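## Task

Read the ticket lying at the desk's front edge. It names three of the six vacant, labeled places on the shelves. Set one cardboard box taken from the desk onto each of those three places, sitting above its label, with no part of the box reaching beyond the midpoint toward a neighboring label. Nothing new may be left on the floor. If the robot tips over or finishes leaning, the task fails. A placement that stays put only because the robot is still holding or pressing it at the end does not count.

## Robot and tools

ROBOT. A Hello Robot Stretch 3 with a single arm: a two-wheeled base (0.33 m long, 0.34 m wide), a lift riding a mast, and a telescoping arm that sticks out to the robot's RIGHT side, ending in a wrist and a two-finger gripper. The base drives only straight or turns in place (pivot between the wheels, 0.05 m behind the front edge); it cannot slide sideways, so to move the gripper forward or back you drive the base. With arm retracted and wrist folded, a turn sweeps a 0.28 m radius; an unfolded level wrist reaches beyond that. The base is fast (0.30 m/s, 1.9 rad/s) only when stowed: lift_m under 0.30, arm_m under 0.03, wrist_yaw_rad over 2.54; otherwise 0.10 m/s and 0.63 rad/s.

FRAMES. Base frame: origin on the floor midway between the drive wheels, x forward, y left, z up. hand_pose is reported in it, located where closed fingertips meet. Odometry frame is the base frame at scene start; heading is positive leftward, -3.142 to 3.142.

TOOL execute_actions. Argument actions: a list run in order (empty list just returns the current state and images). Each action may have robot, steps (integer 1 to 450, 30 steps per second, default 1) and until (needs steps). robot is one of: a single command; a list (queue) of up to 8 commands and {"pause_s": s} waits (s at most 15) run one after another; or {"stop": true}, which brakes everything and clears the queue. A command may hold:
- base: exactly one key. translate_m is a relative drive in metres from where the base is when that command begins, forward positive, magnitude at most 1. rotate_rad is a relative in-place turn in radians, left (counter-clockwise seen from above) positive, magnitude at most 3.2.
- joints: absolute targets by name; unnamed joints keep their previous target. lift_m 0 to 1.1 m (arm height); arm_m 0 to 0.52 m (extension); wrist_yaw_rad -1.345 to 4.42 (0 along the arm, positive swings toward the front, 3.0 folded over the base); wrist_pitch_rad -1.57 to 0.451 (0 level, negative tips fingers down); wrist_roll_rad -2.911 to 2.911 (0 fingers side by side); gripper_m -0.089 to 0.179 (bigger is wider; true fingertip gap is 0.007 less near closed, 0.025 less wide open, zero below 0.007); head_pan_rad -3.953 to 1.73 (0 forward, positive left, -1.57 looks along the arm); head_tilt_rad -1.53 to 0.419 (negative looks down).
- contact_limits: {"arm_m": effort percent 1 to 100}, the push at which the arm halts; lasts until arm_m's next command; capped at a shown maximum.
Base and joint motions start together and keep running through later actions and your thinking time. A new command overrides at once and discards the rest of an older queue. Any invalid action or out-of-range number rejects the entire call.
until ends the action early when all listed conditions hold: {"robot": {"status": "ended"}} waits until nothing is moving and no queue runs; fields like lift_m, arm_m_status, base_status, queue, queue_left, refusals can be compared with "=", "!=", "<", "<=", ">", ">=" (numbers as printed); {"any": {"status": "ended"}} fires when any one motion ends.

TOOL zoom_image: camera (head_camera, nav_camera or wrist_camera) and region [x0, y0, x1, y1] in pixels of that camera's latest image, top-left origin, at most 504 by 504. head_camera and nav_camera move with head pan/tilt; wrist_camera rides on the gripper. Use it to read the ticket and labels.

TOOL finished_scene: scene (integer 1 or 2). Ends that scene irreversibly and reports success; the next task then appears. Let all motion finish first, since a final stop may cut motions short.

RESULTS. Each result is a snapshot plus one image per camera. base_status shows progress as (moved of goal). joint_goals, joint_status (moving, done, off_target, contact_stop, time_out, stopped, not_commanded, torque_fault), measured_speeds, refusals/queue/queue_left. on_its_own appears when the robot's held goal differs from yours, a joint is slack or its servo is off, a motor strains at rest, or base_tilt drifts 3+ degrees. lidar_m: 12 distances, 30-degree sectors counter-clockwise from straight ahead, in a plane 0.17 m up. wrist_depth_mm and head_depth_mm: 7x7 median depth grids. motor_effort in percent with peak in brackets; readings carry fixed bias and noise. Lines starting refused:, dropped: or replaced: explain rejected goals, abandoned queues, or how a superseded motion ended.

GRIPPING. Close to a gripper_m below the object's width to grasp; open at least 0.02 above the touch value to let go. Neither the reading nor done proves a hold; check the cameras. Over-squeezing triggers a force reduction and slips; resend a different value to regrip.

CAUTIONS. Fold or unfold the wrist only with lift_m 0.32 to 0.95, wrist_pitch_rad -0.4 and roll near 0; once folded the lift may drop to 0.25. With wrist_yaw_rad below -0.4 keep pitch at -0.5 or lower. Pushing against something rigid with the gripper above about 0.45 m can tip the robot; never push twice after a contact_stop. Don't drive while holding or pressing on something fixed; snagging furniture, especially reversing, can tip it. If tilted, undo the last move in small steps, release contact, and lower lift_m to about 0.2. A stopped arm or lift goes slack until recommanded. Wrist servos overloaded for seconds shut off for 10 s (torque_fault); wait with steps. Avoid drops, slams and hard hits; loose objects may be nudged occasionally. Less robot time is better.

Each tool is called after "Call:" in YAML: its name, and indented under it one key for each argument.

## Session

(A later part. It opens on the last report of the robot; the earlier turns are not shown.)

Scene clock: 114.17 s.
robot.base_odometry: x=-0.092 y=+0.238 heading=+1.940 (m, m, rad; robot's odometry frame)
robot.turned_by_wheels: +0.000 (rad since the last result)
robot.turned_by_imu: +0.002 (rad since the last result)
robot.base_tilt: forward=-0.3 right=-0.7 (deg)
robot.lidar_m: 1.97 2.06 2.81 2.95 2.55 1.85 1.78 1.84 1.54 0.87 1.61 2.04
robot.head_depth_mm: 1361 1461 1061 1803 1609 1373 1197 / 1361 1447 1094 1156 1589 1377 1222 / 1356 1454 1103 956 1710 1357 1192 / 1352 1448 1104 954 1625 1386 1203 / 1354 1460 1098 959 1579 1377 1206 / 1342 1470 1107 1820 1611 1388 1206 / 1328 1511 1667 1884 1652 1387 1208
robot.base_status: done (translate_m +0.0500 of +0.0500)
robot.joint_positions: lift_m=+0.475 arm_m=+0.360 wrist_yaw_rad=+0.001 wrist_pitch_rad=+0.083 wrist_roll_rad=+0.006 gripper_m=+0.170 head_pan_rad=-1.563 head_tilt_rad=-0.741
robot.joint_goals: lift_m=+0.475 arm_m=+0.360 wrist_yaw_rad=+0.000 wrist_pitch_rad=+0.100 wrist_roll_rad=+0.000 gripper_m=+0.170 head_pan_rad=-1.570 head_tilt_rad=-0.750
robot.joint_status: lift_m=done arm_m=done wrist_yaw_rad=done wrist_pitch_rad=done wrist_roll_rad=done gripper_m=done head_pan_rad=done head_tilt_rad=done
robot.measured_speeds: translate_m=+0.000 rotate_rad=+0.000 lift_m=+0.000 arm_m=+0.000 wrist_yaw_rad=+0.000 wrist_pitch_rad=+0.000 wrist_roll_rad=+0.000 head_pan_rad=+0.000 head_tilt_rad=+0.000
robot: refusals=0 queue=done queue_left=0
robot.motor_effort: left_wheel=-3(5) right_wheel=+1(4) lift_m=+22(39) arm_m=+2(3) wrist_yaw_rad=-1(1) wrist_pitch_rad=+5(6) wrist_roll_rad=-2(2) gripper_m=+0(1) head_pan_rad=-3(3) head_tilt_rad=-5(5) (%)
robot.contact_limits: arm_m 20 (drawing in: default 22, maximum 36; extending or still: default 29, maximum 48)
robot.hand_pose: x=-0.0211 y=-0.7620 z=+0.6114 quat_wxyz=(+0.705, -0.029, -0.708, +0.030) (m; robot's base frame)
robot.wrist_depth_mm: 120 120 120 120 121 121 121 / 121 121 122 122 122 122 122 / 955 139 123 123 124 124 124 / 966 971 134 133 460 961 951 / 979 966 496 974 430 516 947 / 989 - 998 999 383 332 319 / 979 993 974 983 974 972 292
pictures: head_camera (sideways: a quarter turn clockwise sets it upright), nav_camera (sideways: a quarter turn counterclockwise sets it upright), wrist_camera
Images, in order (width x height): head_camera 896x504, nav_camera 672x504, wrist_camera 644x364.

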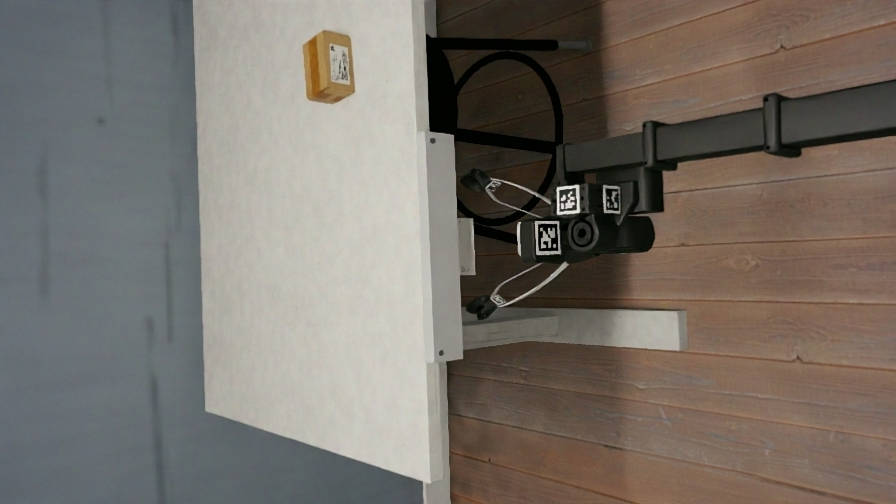

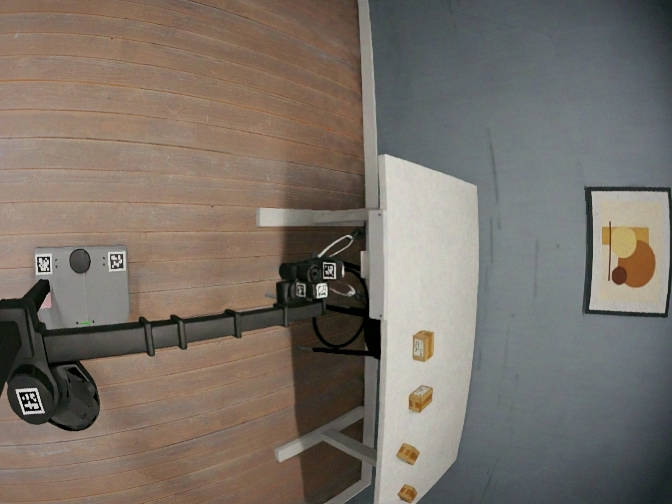

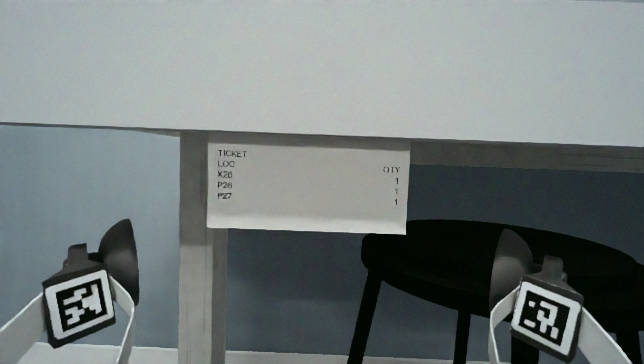

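Call:
execute_actions:
  actions:
    - {"robot":[{"base":{"translate_m":0.04},"joints":{"arm_m":0.41,"wrist_pitch_rad":0.2},"contact_limits":{"arm_m":20}}],"steps":450,"until":{"robot":{"status":"ended"}}}

Call:
zoom_image:
  camera: "wrist_camera"
  region: [140,100,400,300]

Scene clock: 118.20 s.
robot.base_odometry: x=-0.106 y=+0.275 heading=+1.940 (m, m, rad; robot's odometry frame)
robot.turned_by_wheels: +0.000 (rad since the last result)
robot.turned_by_imu: +0.001 (rad since the last result)
robot.base_tilt: forward=-0.2 right=-0.9 (deg)
robot.lidar_m: 1.93 2.02 2.76 2.94 2.61 1.89 1.82 1.58 0.88 1.09 1.61 2.00
robot.head_depth_mm: 1365 1465 1020 1333 1567 1382 1193 / 1359 1446 1102 1135 1562 1411 1218 / 1360 1458 1096 949 - 1378 1197 / 1355 1455 1105 942 1588 1389 1197 / 1343 1462 1114 952 1576 1389 1197 / 1348 1462 1104 1825 1630 1381 1203 / 1341 1517 1722 1928 1618 1388 1198
robot.base_status: done (translate_m +0.0400 of +0.0400)
robot.joint_positions: lift_m=+0.475 arm_m=+0.410 wrist_yaw_rad=+0.001 wrist_pitch_rad=+0.173 wrist_roll_rad=+0.006 gripper_m=+0.170 head_pan_rad=-1.563 head_tilt_rad=-0.741
robot.joint_goals: lift_m=+0.475 arm_m=+0.410 wrist_yaw_rad=+0.000 wrist_pitch_rad=+0.200 wrist_roll_rad=+0.000 gripper_m=+0.170 head_pan_rad=-1.570 head_tilt_rad=-0.750
robot.joint_status: lift_m=done arm_m=done wrist_yaw_rad=done wrist_pitch_rad=done wrist_roll_rad=done gripper_m=done head_pan_rad=done head_tilt_rad=done
robot.measured_speeds: translate_m=+0.000 rotate_rad=+0.000 lift_m=+0.000 arm_m=+0.000 wrist_yaw_rad=+0.000 wrist_pitch_rad=+0.000 wrist_roll_rad=+0.000 head_pan_rad=+0.000 head_tilt_rad=+0.000
robot: refusals=0 queue=done queue_left=0
robot.motor_effort: left_wheel=-3(2) right_wheel=+1(5) lift_m=+22(23) arm_m=+3(1) wrist_yaw_rad=-1(1) wrist_pitch_rad=+9(10) wrist_roll_rad=-3(2) gripper_m=-1(0) head_pan_rad=-3(3) head_tilt_rad=-5(5) (%)
robot.contact_limits: arm_m 20 (drawing in: default 22, maximum 36; extending or still: default 29, maximum 48)
robot.hand_pose: x=-0.0211 y=-0.8112 z=+0.6344 quat_wxyz=(+0.703, -0.060, -0.706, +0.061) (m; robot's base frame)
robot.wrist_depth_mm: - 78 78 78 78 79 79 / - 78 78 78 78 78 79 / - 77 77 78 78 78 78 / 918 917 78 78 78 78 78 / 914 916 510 86 86 87 87 / 907 932 448 86 86 86 87 / 920 918 454 904 86 86 175
pictures: head_camera (sideways: a quarter turn clockwise sets it upright), nav_camera (sideways: a quarter turn counterclockwise sets it upright), wrist_camera
Images, in order (width x height): head_camera 896x504, nav_camera 672x504, wrist_camera 644x364.

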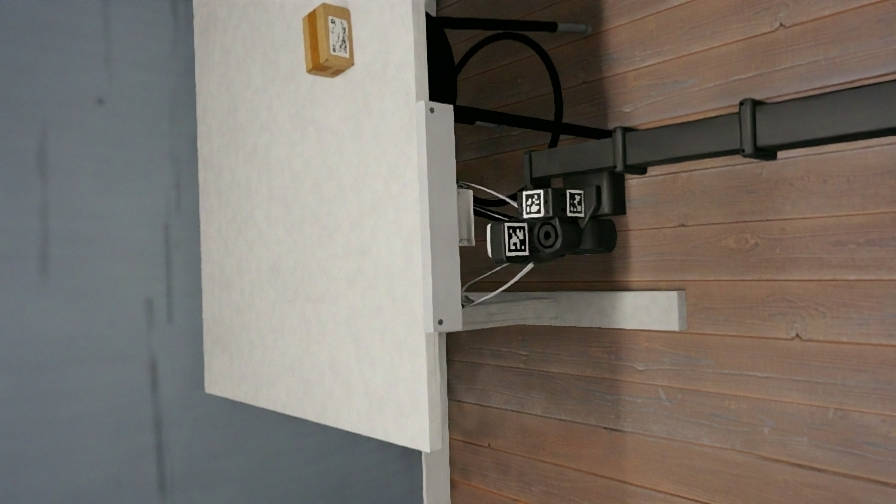

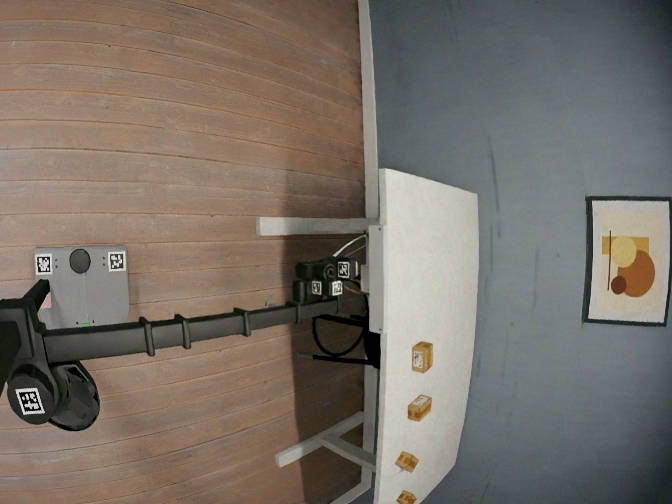

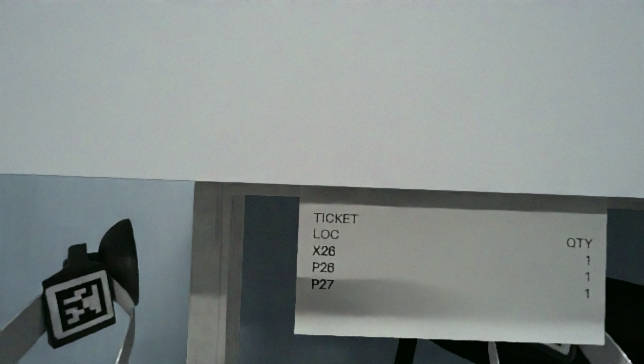

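Region (140, 100, 400, 300) of wrist_camera's 644x364 image, scaled by 1.938; it fills the top 388 rows of this view, and the rest is white.

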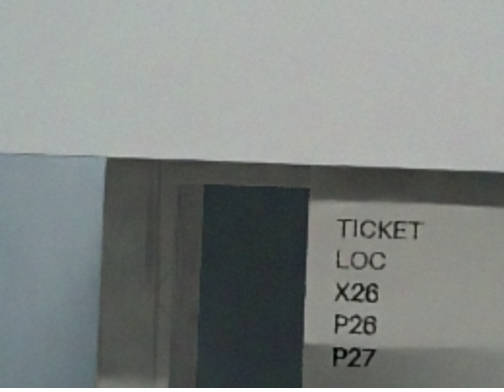

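Call:
execute_actions:
  actions:
    - {"robot":[{"joints":{"arm_m":0.0}},{"joints":{"lift_m":0.72,"wrist_pitch_rad":-0.3},"base":{"rotate_rad":0.545}},{"base":{"translate_m":-0.386}},{"base":{"rotate_rad":-0.545},"joints":{"head_tilt_rad":-0.9}}],"steps":450,"until":{"robot":{"status":"ended"}}}

Scene clock: 139.33 s.
robot.base_odometry: x=+0.199 y=+0.039 heading=+1.940 (m, m, rad; robot's odometry frame)
robot.turned_by_wheels: +0.000 (rad since the last result)
robot.turned_by_imu: +0.000 (rad since the last result)
robot.base_tilt: forward=-0.4 right=-0.9 (deg)
robot.lidar_m: 2.26 2.37 3.14 3.12 2.14 1.55 1.49 1.54 1.19 0.65 0.94 1.89
robot.head_depth_mm: 1241 1087 872 1627 1470 1337 - / 1245 1086 845 1592 1462 1334 - / 1236 1087 882 1269 1456 - 1110 / 1233 1088 840 1600 1495 1256 1127 / 1224 1098 858 1043 1406 1289 1145 / 1220 1095 881 775 1463 1290 1142 / 1216 1093 883 781 1446 1287 1152
robot.base_status: done (rotate_rad -0.5449 of -0.5450)
robot.joint_positions: lift_m=+0.720 arm_m=+0.000 wrist_yaw_rad=-0.001 wrist_pitch_rad=-0.314 wrist_roll_rad=+0.006 gripper_m=+0.170 head_pan_rad=-1.563 head_tilt_rad=-0.889
robot.joint_goals: lift_m=+0.720 arm_m=+0.000 wrist_yaw_rad=+0.000 wrist_pitch_rad=-0.300 wrist_roll_rad=+0.000 gripper_m=+0.170 head_pan_rad=-1.570 head_tilt_rad=-0.900
robot.joint_status: lift_m=done arm_m=done wrist_yaw_rad=done wrist_pitch_rad=done wrist_roll_rad=done gripper_m=done head_pan_rad=done head_tilt_rad=done
robot.measured_speeds: translate_m=+0.000 rotate_rad=+0.000 lift_m=+0.000 arm_m=+0.000 wrist_yaw_rad=+0.000 wrist_pitch_rad=+0.000 wrist_roll_rad=+0.000 head_pan_rad=+0.000 head_tilt_rad=+0.000
robot: refusals=0 queue=done queue_left=0
robot.motor_effort: left_wheel=+1(7) right_wheel=-3(6) lift_m=+40(42) arm_m=-4(9) wrist_yaw_rad=-1(1) wrist_pitch_rad=+5(11) wrist_roll_rad=-2(3) gripper_m=+0(0) head_pan_rad=-1(2) head_tilt_rad=-7(22) (%)
robot.hand_pose: x=-0.0216 y=-0.3815 z=+0.7563 quat_wxyz=(+0.697, +0.110, -0.700, -0.111) (m; robot's base frame)
robot.wrist_depth_mm: - - - - - 999 - / 868 763 803 848 892 959 - / 434 445 459 450 467 463 440 / 325 325 342 348 353 346 344 / 356 836 603 583 - - - / - - - - - - 916 / 941 939 973 - - - -
pictures: head_camera (sideways: a quarter turn clockwise sets it upright), nav_camera (sideways: a quarter turn counterclockwise sets it upright), wrist_camera
Images, in order (width x height): head_camera 896x504, nav_camera 672x504, wrist_camera 644x364.

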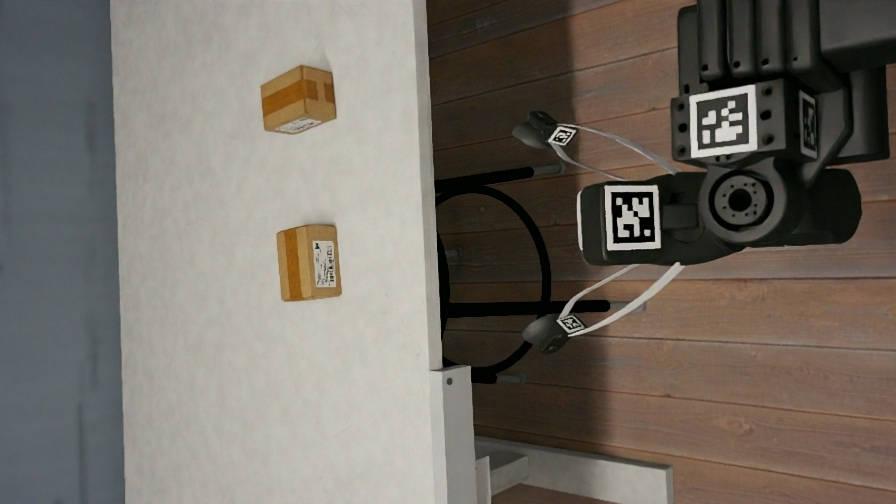

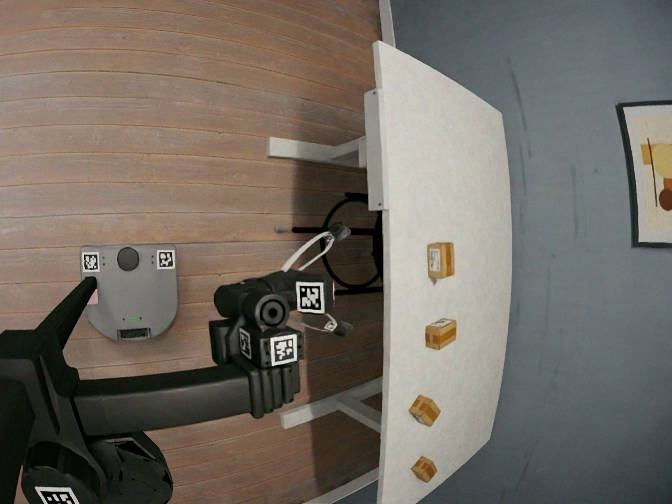

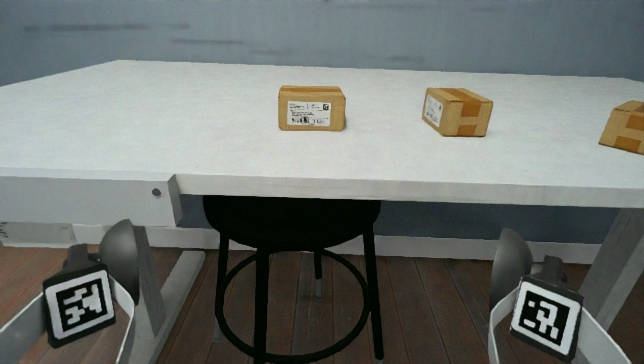

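Call:
execute_actions:
  actions:
    - {"robot":[{"joints":{"lift_m":0.76}},{"joints":{"arm_m":0.2}}],"steps":450,"until":{"robot":{"status":"ended"}}}

Scene clock: 144.97 s.
robot.base_odometry: x=+0.199 y=+0.039 heading=+1.940 (m, m, rad; robot's odometry frame)
robot.turned_by_wheels: +0.000 (rad since the last result)
robot.turned_by_imu: +0.001 (rad since the last result)
robot.base_tilt: forward=-0.5 right=-0.9 (deg)
robot.lidar_m: 2.27 2.37 3.16 3.13 2.13 1.56 1.49 1.54 1.19 0.65 0.94 1.89
robot.head_depth_mm: 1237 1090 876 1590 - - - / 1228 1085 859 - 1438 1286 1139 / 1230 1084 901 - 1456 1276 1148 / 1222 1083 849 - 1431 1281 1141 / 1223 1090 882 1064 1426 1290 1137 / 1225 1104 884 778 1468 1284 1147 / 1211 1096 879 775 1456 1284 1147
robot.base_status: done (rotate_rad -0.5449 of -0.5450)
robot.joint_positions: lift_m=+0.760 arm_m=+0.200 wrist_yaw_rad=-0.001 wrist_pitch_rad=-0.315 wrist_roll_rad=+0.006 gripper_m=+0.170 head_pan_rad=-1.563 head_tilt_rad=-0.889
robot.joint_goals: lift_m=+0.760 arm_m=+0.200 wrist_yaw_rad=+0.000 wrist_pitch_rad=-0.300 wrist_roll_rad=+0.000 gripper_m=+0.170 head_pan_rad=-1.570 head_tilt_rad=-0.900
robot.joint_status: lift_m=done arm_m=done wrist_yaw_rad=done wrist_pitch_rad=done wrist_roll_rad=done gripper_m=done head_pan_rad=done head_tilt_rad=done
robot.measured_speeds: translate_m=+0.000 rotate_rad=+0.000 lift_m=+0.000 arm_m=+0.000 wrist_yaw_rad=+0.000 wrist_pitch_rad=+0.000 wrist_roll_rad=+0.000 head_pan_rad=+0.000 head_tilt_rad=+0.000
robot: refusals=0 queue=done queue_left=0
robot.motor_effort: left_wheel=+2(1) right_wheel=-3(3) lift_m=+40(41) arm_m=+3(7) wrist_yaw_rad=+0(1) wrist_pitch_rad=+5(5) wrist_roll_rad=-2(2) gripper_m=-1(1) head_pan_rad=-3(2) head_tilt_rad=-6(6) (%)
robot.hand_pose: x=-0.0216 y=-0.5809 z=+0.7961 quat_wxyz=(+0.697, +0.111, -0.700, -0.112) (m; robot's base frame)
robot.wrist_depth_mm: 838 835 834 824 817 825 808 / 883 867 889 867 864 873 855 / 550 558 584 598 615 630 659 / 389 393 380 316 421 327 441 / 302 306 296 295 320 295 315 / - 250 251 255 258 260 268 / 201 210 213 214 217 213 226
pictures: head_camera (sideways: a quarter turn clockwise sets it upright), nav_camera (sideways: a quarter turn counterclockwise sets it upright), wrist_camera
Images, in order (width x height): head_camera 896x504, nav_camera 672x504, wrist_camera 644x364.

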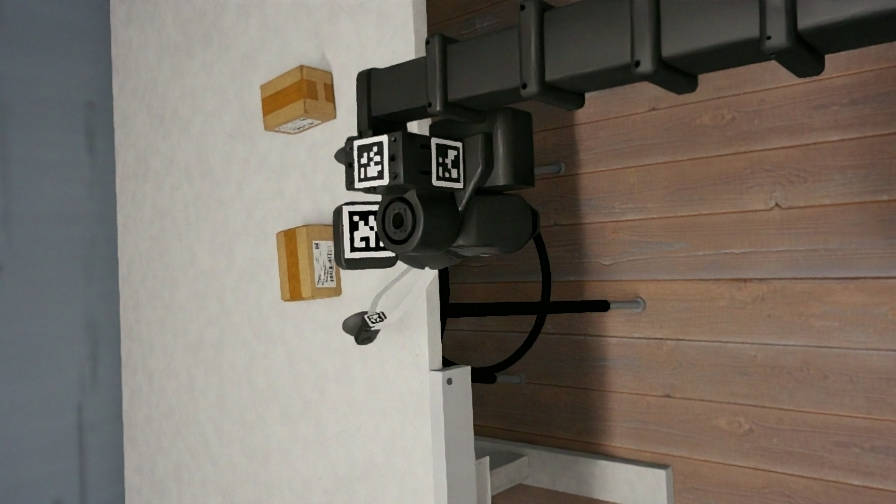

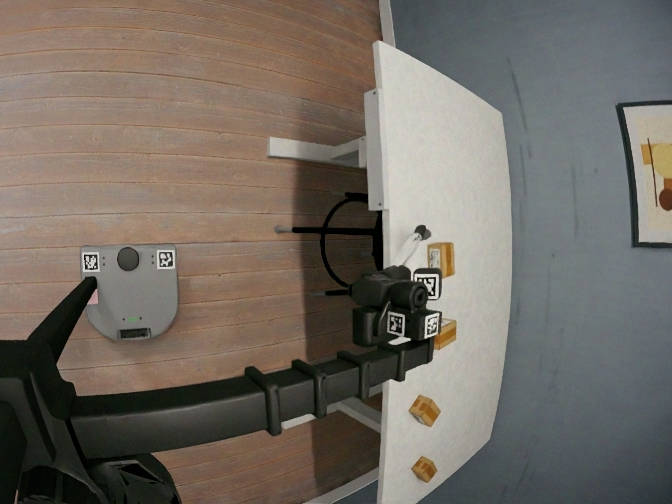

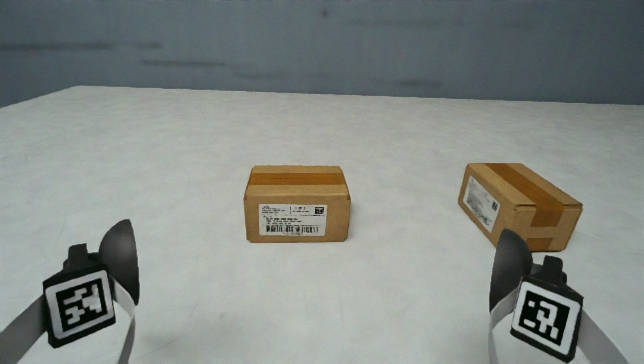

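Call:
execute_actions:
  actions:
    - {"robot":[{"joints":{"lift_m":0.73,"gripper_m":0.15},"base":{"translate_m":0.02}},{"joints":{"arm_m":0.33}}],"steps":450,"until":{"robot":{"status":"ended"}}}

Scene clock: 152.90 s.
robot.base_odometry: x=+0.192 y=+0.058 heading=+1.940 (m, m, rad; robot's odometry frame)
robot.turned_by_wheels: +0.000 (rad since the last result)
robot.turned_by_imu: +0.002 (rad since the last result)
robot.base_tilt: forward=-0.5 right=-0.8 (deg)
robot.lidar_m: 2.24 2.35 3.15 3.14 2.17 1.57 1.51 1.56 1.21 0.65 0.98 1.90
robot.head_depth_mm: 1237 1094 856 1629 1513 - - / 1233 1086 854 - 1436 1268 1144 / 1228 1092 - 1600 1465 1288 1142 / 1234 1092 848 1591 1461 1292 1145 / 1222 1087 885 1002 1436 1286 1151 / 1221 1090 885 774 1475 1290 1139 / 1214 1092 882 777 1434 1288 1151
robot.base_status: done (translate_m +0.0200 of +0.0200)
robot.joint_positions: lift_m=+0.730 arm_m=+0.330 wrist_yaw_rad=-0.001 wrist_pitch_rad=-0.315 wrist_roll_rad=+0.006 gripper_m=+0.150 head_pan_rad=-1.563 head_tilt_rad=-0.889
robot.joint_goals: lift_m=+0.730 arm_m=+0.330 wrist_yaw_rad=+0.000 wrist_pitch_rad=-0.300 wrist_roll_rad=+0.000 gripper_m=+0.150 head_pan_rad=-1.570 head_tilt_rad=-0.900
robot.joint_status: lift_m=done arm_m=done wrist_yaw_rad=done wrist_pitch_rad=done wrist_roll_rad=done gripper_m=done head_pan_rad=done head_tilt_rad=done
robot.measured_speeds: translate_m=+0.000 rotate_rad=+0.000 lift_m=+0.000 arm_m=+0.000 wrist_yaw_rad=+0.000 wrist_pitch_rad=+0.000 wrist_roll_rad=+0.000 head_pan_rad=+0.000 head_tilt_rad=+0.000
robot: refusals=0 queue=done queue_left=0
robot.motor_effort: left_wheel=+1(7) right_wheel=-3(3) lift_m=+23(39) arm_m=+3(0) wrist_yaw_rad=+0(0) wrist_pitch_rad=+5(5) wrist_roll_rad=-3(3) gripper_m=-1(79) head_pan_rad=-3(2) head_tilt_rad=-6(6) (%)
robot.hand_pose: x=-0.0216 y=-0.7108 z=+0.7668 quat_wxyz=(+0.697, +0.111, -0.700, -0.112) (m; robot's base frame)
robot.wrist_depth_mm: 706 708 705 707 693 696 695 / 754 739 747 730 739 750 739 / 457 472 485 499 513 528 552 / 326 329 337 346 354 359 368 / 252 266 195 178 257 284 208 / 211 209 153 152 202 - 206 / - 175 166 165 172 177 185
pictures: head_camera (sideways: a quarter turn clockwise sets it upright), nav_camera (sideways: a quarter turn counterclockwise sets it upright), wrist_camera
Images, in order (width x height): head_camera 896x504, nav_camera 672x504, wrist_camera 644x364.

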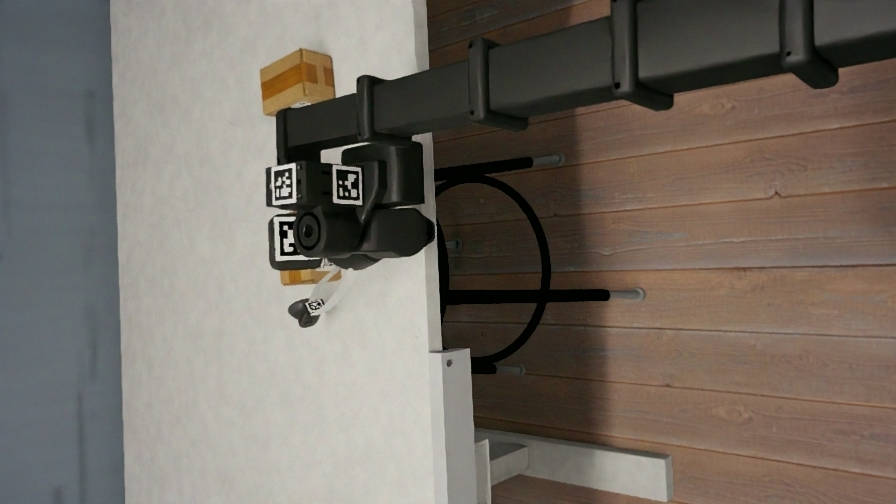

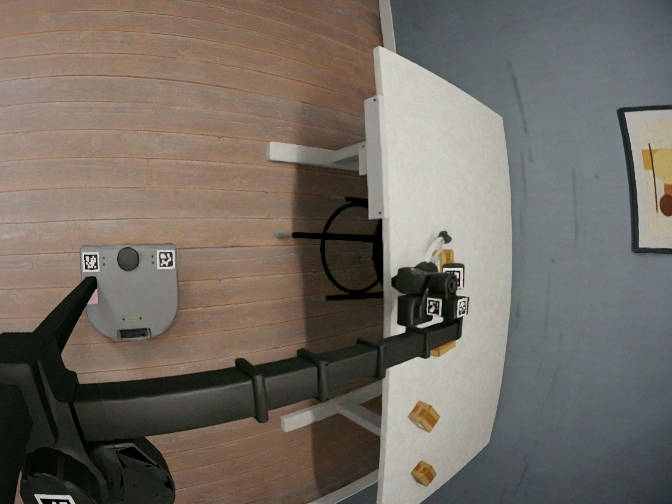

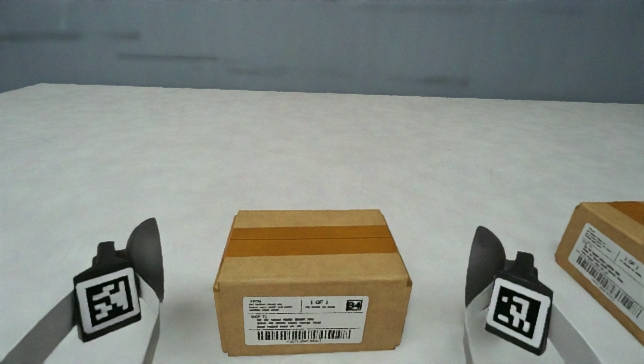

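Call:
execute_actions:
  actions:
    - {"robot":[{"joints":{"lift_m":0.705}},{"joints":{"arm_m":0.36}}],"steps":450,"until":{"robot":{"status":"ended"}}}

Scene clock: 156.97 s.
robot.base_odometry: x=+0.192 y=+0.058 heading=+1.940 (m, m, rad; robot's odometry frame)
robot.turned_by_wheels: +0.000 (rad since the last result)
robot.turned_by_imu: +0.001 (rad since the last result)
robot.base_tilt: forward=-0.5 right=-1.0 (deg)
robot.lidar_m: 2.24 2.34 3.17 3.15 2.17 1.58 1.51 1.57 1.21 0.65 0.98 1.90
robot.head_depth_mm: 1244 1087 855 1616 1490 - - / 1234 1091 853 - 1429 1261 1132 / 1226 1093 - 1578 1466 1284 1149 / 1229 1085 856 1594 1476 1274 1150 / 1227 1091 881 1003 1435 1282 1148 / 1213 1093 884 773 1458 1288 1153 / 1214 1098 882 780 1438 1286 1143
robot.base_status: done (translate_m +0.0200 of +0.0200)
robot.joint_positions: lift_m=+0.705 arm_m=+0.360 wrist_yaw_rad=-0.001 wrist_pitch_rad=-0.315 wrist_roll_rad=+0.006 gripper_m=+0.150 head_pan_rad=-1.563 head_tilt_rad=-0.889
robot.joint_goals: lift_m=+0.705 arm_m=+0.360 wrist_yaw_rad=+0.000 wrist_pitch_rad=-0.300 wrist_roll_rad=+0.000 gripper_m=+0.150 head_pan_rad=-1.570 head_tilt_rad=-0.900
robot.joint_status: lift_m=done arm_m=done wrist_yaw_rad=done wrist_pitch_rad=done wrist_roll_rad=done gripper_m=done head_pan_rad=done head_tilt_rad=done
robot.measured_speeds: translate_m=+0.000 rotate_rad=+0.000 lift_m=+0.000 arm_m=+0.000 wrist_yaw_rad=+0.000 wrist_pitch_rad=+0.000 wrist_roll_rad=+0.000 head_pan_rad=+0.000 head_tilt_rad=+0.000
robot: refusals=0 queue=done queue_left=0
robot.motor_effort: left_wheel=+2(2) right_wheel=-3(3) lift_m=+22(22) arm_m=+3(2) wrist_yaw_rad=+0(0) wrist_pitch_rad=+5(5) wrist_roll_rad=-2(2) gripper_m=-1(1) head_pan_rad=-3(2) head_tilt_rad=-6(6) (%)
robot.hand_pose: x=-0.0216 y=-0.7408 z=+0.7418 quat_wxyz=(+0.697, +0.111, -0.700, -0.112) (m; robot's base frame)
robot.wrist_depth_mm: 683 686 685 673 661 671 669 / 639 675 702 707 705 701 696 / 381 394 405 418 430 442 457 / 274 277 283 290 297 300 308 / 211 223 135 136 205 239 220 / 179 175 111 114 116 - 185 / - 147 117 121 127 148 156
pictures: head_camera (sideways: a quarter turn clockwise sets it upright), nav_camera (sideways: a quarter turn counterclockwise sets it upright), wrist_camera
Images, in order (width x height): head_camera 896x504, nav_camera 672x504, wrist_camera 644x364.

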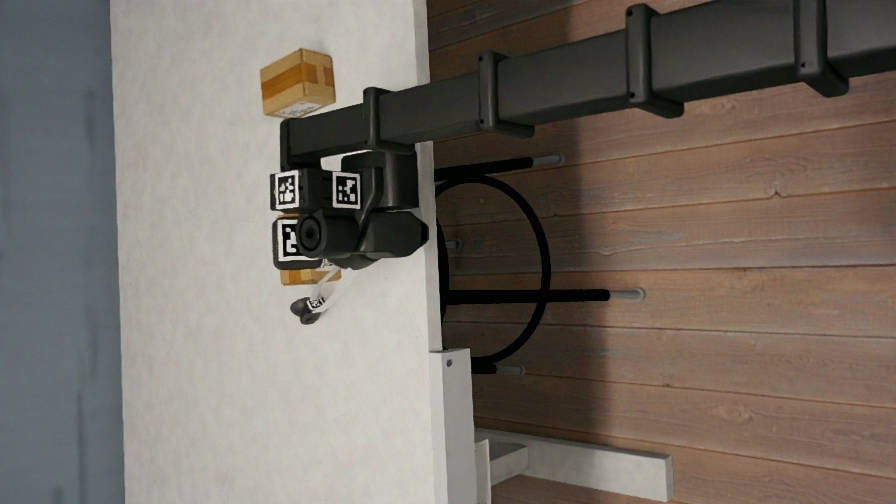

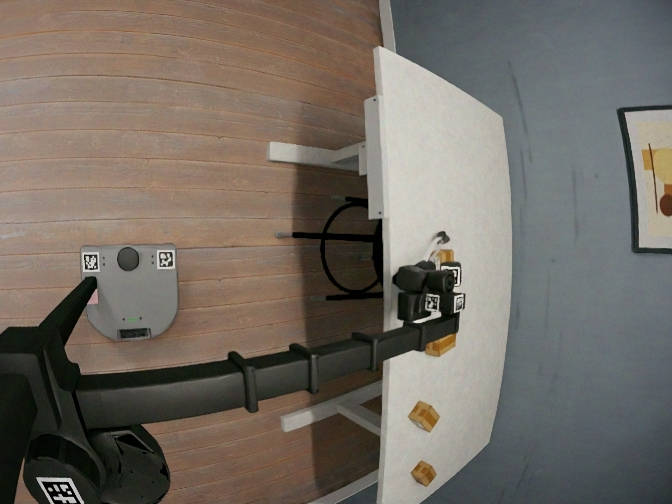

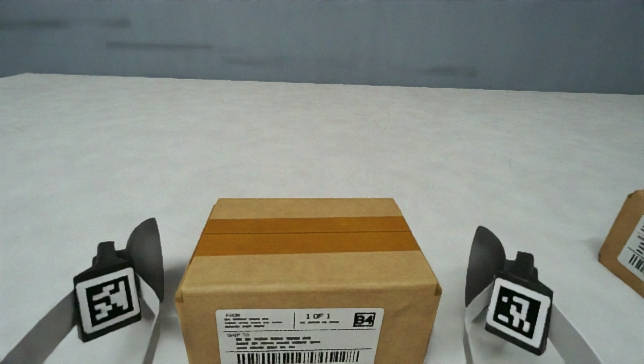

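Close and lift.

Call:
execute_actions:
  actions:
    - {"robot":[{"joints":{"gripper_m":0.05}},{"pause_s":0.5},{"joints":{"lift_m":0.76}}],"steps":450,"until":{"robot":{"status":"ended"}}}

Scene clock: 161.70 s.
robot.base_odometry: x=+0.192 y=+0.058 heading=+1.940 (m, m, rad; robot's odometry frame)
robot.turned_by_wheels: +0.000 (rad since the last result)
robot.turned_by_imu: +0.001 (rad since the last result)
robot.base_tilt: forward=-0.5 right=-0.8 (deg)
robot.lidar_m: 2.24 2.34 3.16 3.14 2.16 1.57 1.51 1.57 1.21 0.65 0.98 1.90
robot.head_depth_mm: 1239 1082 854 1602 - - - / 1230 1111 - 1586 1471 1285 1144 / 1228 1131 - 1286 1467 1279 1151 / 1220 1126 822 1580 1468 1280 1145 / 1217 1096 882 1001 1444 1295 1147 / 1220 1089 880 777 1469 1285 1146 / 1215 1095 887 776 1435 1284 1143
robot.base_status: done (translate_m +0.0200 of +0.0200)
robot.joint_positions: lift_m=+0.760 arm_m=+0.360 wrist_yaw_rad=+0.000 wrist_pitch_rad=-0.323 wrist_roll_rad=+0.004 gripper_m=+0.059 head_pan_rad=-1.563 head_tilt_rad=-0.889
robot.joint_goals: lift_m=+0.760 arm_m=+0.360 wrist_yaw_rad=+0.000 wrist_pitch_rad=-0.300 wrist_roll_rad=+0.000 gripper_m=+0.059 head_pan_rad=-1.570 head_tilt_rad=-0.900
robot.joint_status: lift_m=done arm_m=done wrist_yaw_rad=done wrist_pitch_rad=done wrist_roll_rad=done gripper_m=done head_pan_rad=done head_tilt_rad=done
robot.measured_speeds: translate_m=+0.000 rotate_rad=+0.000 lift_m=+0.000 arm_m=+0.000 wrist_yaw_rad=+0.000 wrist_pitch_rad=+0.000 wrist_roll_rad=+0.000 head_pan_rad=+0.000 head_tilt_rad=+0.000
robot: refusals=0 queue=done queue_left=0
robot.on_its_own: gripper_m is held at +0.059, not at your +0.050, by its stall guard, which is still easing
robot.motor_effort: left_wheel=+2(2) right_wheel=-3(4) lift_m=+41(42) arm_m=+2(2) wrist_yaw_rad=+0(0) wrist_pitch_rad=+8(8) wrist_roll_rad=-1(3) gripper_m=-4(97) head_pan_rad=-2(2) head_tilt_rad=-6(6) (%)
robot.hand_pose: x=-0.0216 y=-0.7400 z=+0.7941 quat_wxyz=(+0.697, +0.114, -0.699, -0.114) (m; robot's base frame)
robot.wrist_depth_mm: 683 682 675 675 666 665 660 / 732 723 726 720 726 712 708 / 527 541 558 574 584 616 631 / 378 385 391 399 410 417 430 / 294 300 136 137 140 320 325 / 242 252 113 120 129 258 206 / 207 201 122 131 145 209 205
pictures: head_camera (sideways: a quarter turn clockwise sets it upright), nav_camera (sideways: a quarter turn counterclockwise sets it upright), wrist_camera
Images, in order (width x height): head_camera 896x504, nav_camera 672x504, wrist_camera 644x364.

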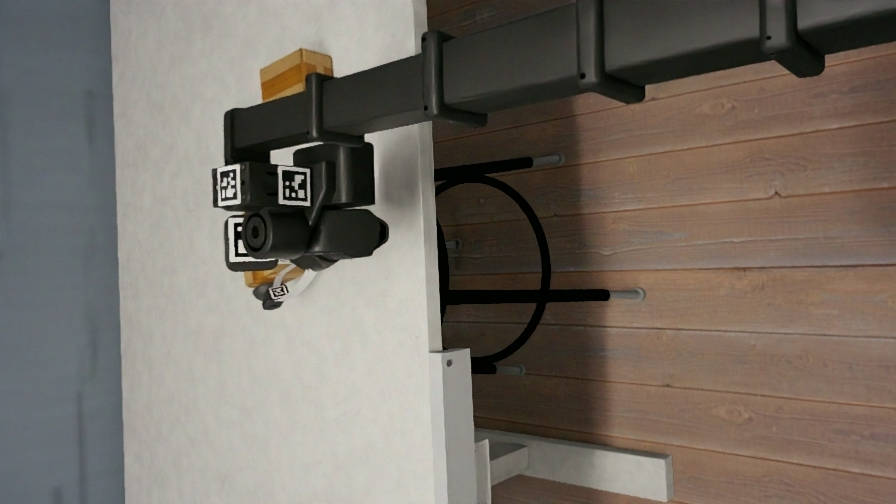

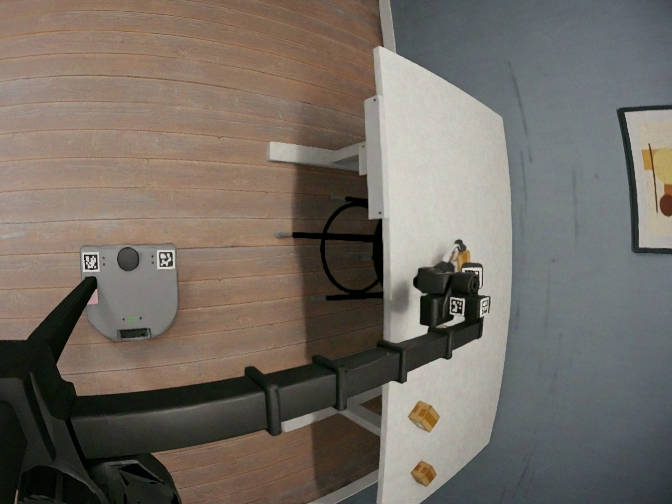

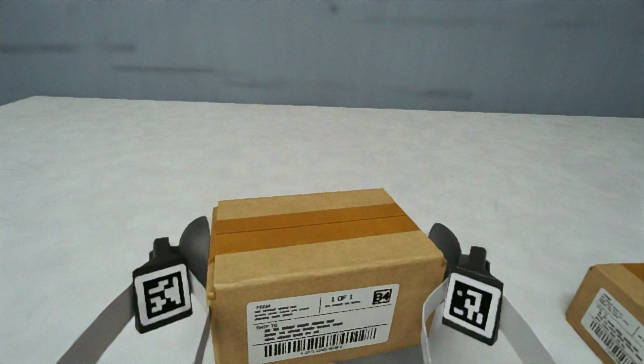

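Call:
execute_actions:
  actions:
    - {"robot":[{"joints":{"arm_m":0.0,"gripper_m":0.065}},{"base":{"rotate_rad":1.3},"joints":{"head_pan_rad":0,"head_tilt_rad":-0.35,"lift_m":0.6}},{"base":{"translate_m":1.0}},{"base":{"translate_m":0.6}}],"steps":450,"until":{"robot":{"status":"ended"}}}
    - {"steps":450,"until":{"robot":{"status":"ended"}}}

Scene clock: 193.00 s.
robot.base_odometry: x=-1.400 y=-0.099 heading=-3.043 (m, m, rad; robot's odometry frame)
robot.turned_by_wheels: +1.300 (rad since the last result)
robot.turned_by_imu: +1.306 (rad since the last result)
robot.base_tilt: forward=-0.6 right=-0.8 (deg)
robot.lidar_m: 1.75 1.73 2.11 1.95 1.95 2.25 2.23 2.44 2.10 1.83 1.83 1.73
robot.head_depth_mm: 1877 2023 2148 2308 2436 1907 1518 / 1816 1916 2048 2178 2382 1911 1509 / 1694 1785 1878 1990 2106 1914 1525 / 1664 1773 1861 1997 2103 1936 1527 / 1613 1720 1828 1944 2083 1870 1530 / 1598 1674 1747 1878 1864 1863 1533 / 1536 1632 1718 1835 1982 1955 1542
robot.base_status: done (translate_m +0.6000 of +0.6000)
robot.joint_positions: lift_m=+0.600 arm_m=+0.000 wrist_yaw_rad=+0.000 wrist_pitch_rad=-0.324 wrist_roll_rad=+0.004 gripper_m=+0.066 head_pan_rad=-0.007 head_tilt_rad=-0.359
robot.joint_goals: lift_m=+0.600 arm_m=+0.000 wrist_yaw_rad=+0.000 wrist_pitch_rad=-0.300 wrist_roll_rad=+0.000 gripper_m=+0.065 head_pan_rad=+0.000 head_tilt_rad=-0.350
robot.joint_status: lift_m=done arm_m=done wrist_yaw_rad=done wrist_pitch_rad=done wrist_roll_rad=done gripper_m=done head_pan_rad=done head_tilt_rad=done
robot.measured_speeds: translate_m=+0.000 rotate_rad=+0.000 lift_m=+0.000 arm_m=+0.000 wrist_yaw_rad=+0.000 wrist_pitch_rad=+0.000 wrist_roll_rad=+0.000 head_pan_rad=+0.000 head_tilt_rad=+0.000
robot: refusals=0 queue=done queue_left=0
robot.motor_effort: left_wheel=-3(6) right_wheel=+1(4) lift_m=+23(40) arm_m=-4(1) wrist_yaw_rad=-1(0) wrist_pitch_rad=+8(8) wrist_roll_rad=-2(2) gripper_m=-21(25) head_pan_rad=+2(31) head_tilt_rad=+5(38) (%)
robot.hand_pose: x=-0.0216 y=-0.3805 z=+0.6346 quat_wxyz=(+0.697, +0.114, -0.699, -0.115) (m; robot's base frame)
robot.wrist_depth_mm: - - - - - - - / - - - - - - - / - - - - - - - / - - - - - - - / - - 135 137 140 - - / 982 - 113 120 129 - - / 863 816 122 131 145 873 899
pictures: head_camera (sideways: a quarter turn clockwise sets it upright), nav_camera (sideways: a quarter turn counterclockwise sets it upright), wrist_camera
Images, in order (width x height): head_camera 896x504, nav_camera 672x504, wrist_camera 644x364.

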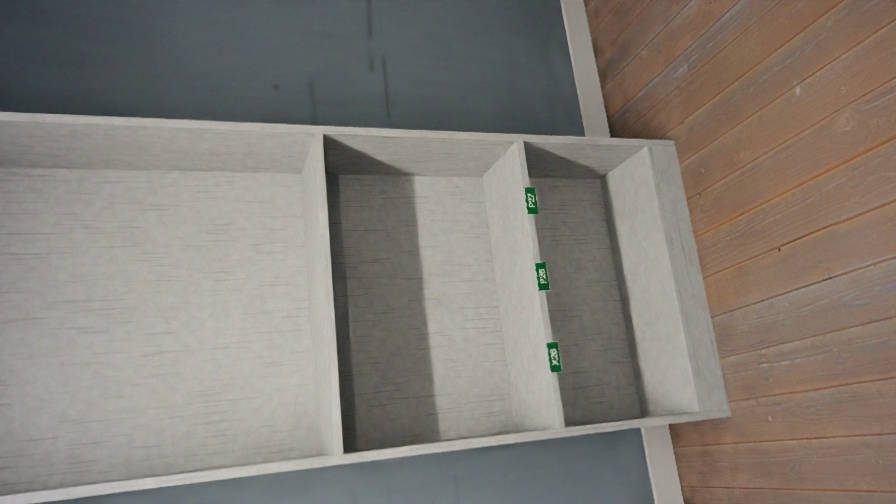

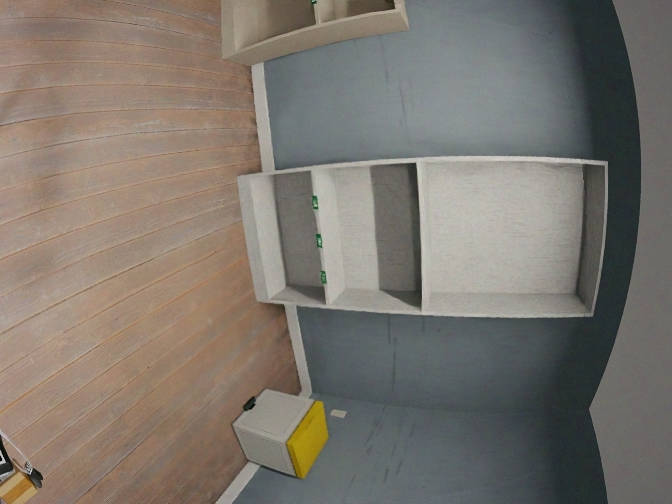

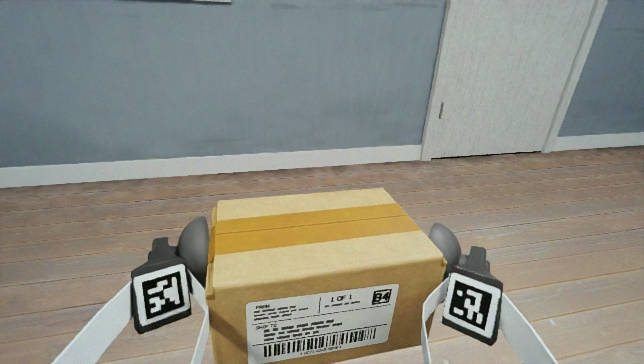

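Call:
zoom_image:
  camera: "head_camera"
  region: [470,160,630,400]

Region (470, 160, 630, 400) of head_camera's 896x504 image, scaled by 2.100, with more detail than that image has.

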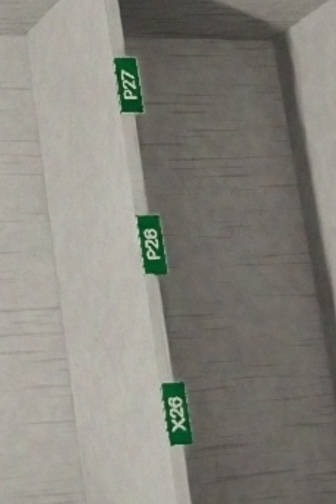

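Call:
execute_actions:
  actions:
    - {"robot":[{"base":{"rotate_rad":-0.106}},{"base":{"translate_m":0.92}},{"base":{"rotate_rad":1.95},"joints":{"head_pan_rad":-1.57,"head_tilt_rad":-0.8,"wrist_pitch_rad":-0.1}}],"steps":450,"until":{"robot":{"status":"ended"}}}

Scene clock: 215.20 s.
robot.base_odometry: x=-2.320 y=-0.092 heading=-1.331 (m, m, rad; robot's odometry frame)
robot.turned_by_wheels: +1.712 (rad since the last result)
robot.turned_by_imu: +1.703 (rad since the last result)
robot.base_tilt: forward=-0.8 right=-1.7 (deg)
robot.lidar_m: 1.99 2.30 2.92 3.32 2.42 1.62 1.08 1.08 0.83 0.98 0.78 1.29
robot.head_depth_mm: 773 979 1069 1080 1464 1336 1197 / 779 985 1150 1112 1403 1349 1210 / 775 975 1133 1109 1444 1318 1209 / 787 966 1117 1115 1439 1288 1174 / 786 951 1097 1122 1437 1317 1175 / 786 940 1079 1115 1402 1319 1183 / 788 931 1065 1123 1259 1321 1184
robot.base_status: moving (rotate_rad +1.8179 of +1.9500)
robot.joint_positions: lift_m=+0.600 arm_m=+0.000 wrist_yaw_rad=+0.000 wrist_pitch_rad=-0.136 wrist_roll_rad=+0.004 gripper_m=+0.066 head_pan_rad=-1.563 head_tilt_rad=-0.790
robot.joint_goals: lift_m=+0.600 arm_m=+0.000 wrist_yaw_rad=+0.000 wrist_pitch_rad=-0.100 wrist_roll_rad=+0.000 gripper_m=+0.065 head_pan_rad=-1.570 head_tilt_rad=-0.800
robot.joint_status: lift_m=done arm_m=done wrist_yaw_rad=done wrist_pitch_rad=done wrist_roll_rad=done gripper_m=done head_pan_rad=done head_tilt_rad=done
robot.measured_speeds: translate_m=+0.000 rotate_rad=+0.517 lift_m=+0.000 arm_m=+0.000 wrist_yaw_rad=+0.000 wrist_pitch_rad=+0.000 wrist_roll_rad=+0.000 head_pan_rad=+0.000 head_tilt_rad=+0.000
robot: refusals=0 queue=running queue_left=0
robot.motor_effort: left_wheel=-1(4) right_wheel=+2(6) lift_m=+23(23) arm_m=-4(4) wrist_yaw_rad=+0(0) wrist_pitch_rad=+13(13) wrist_roll_rad=-2(2) gripper_m=-21(21) head_pan_rad=-2(30) head_tilt_rad=-6(34) (%)
robot.hand_pose: x=-0.0216 y=-0.3959 z=+0.6804 quat_wxyz=(+0.704, +0.048, -0.706, -0.049) (m; robot's base frame)
robot.wrist_depth_mm: 507 646 665 679 689 643 511 / 512 679 696 703 725 635 791 / 511 702 720 721 748 639 844 / 514 729 739 762 779 636 878 / 505 554 136 138 140 569 932 / 566 690 113 120 129 593 974 / 845 844 122 131 145 720 -
pictures: head_camera (sideways: a quarter turn clockwise sets it upright), nav_camera (sideways: a quarter turn counterclockwise sets it upright), wrist_camera
Images, in order (width x height): head_camera 896x504, nav_camera 672x504, wrist_camera 644x364.

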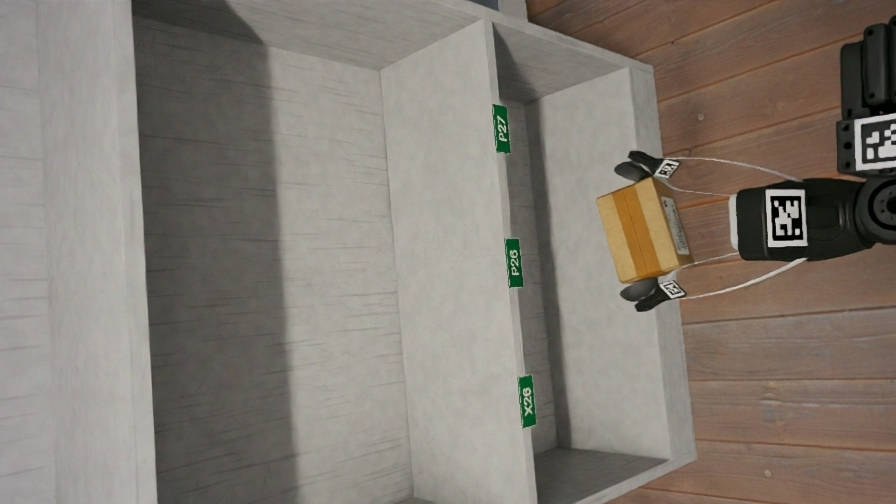

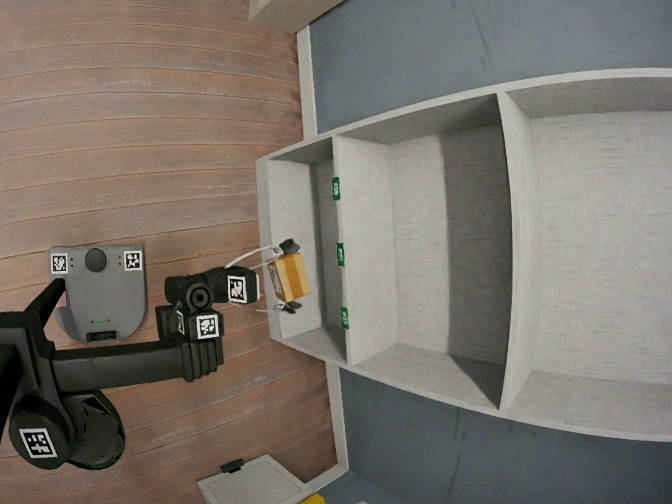

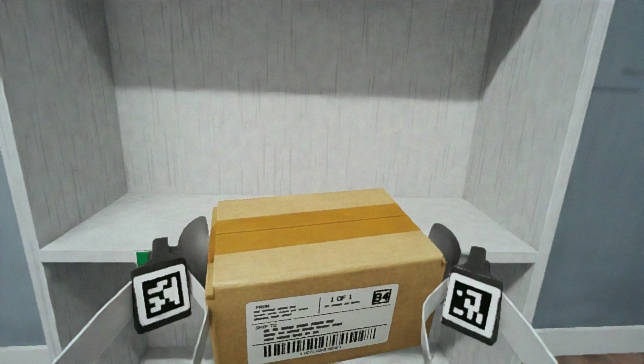

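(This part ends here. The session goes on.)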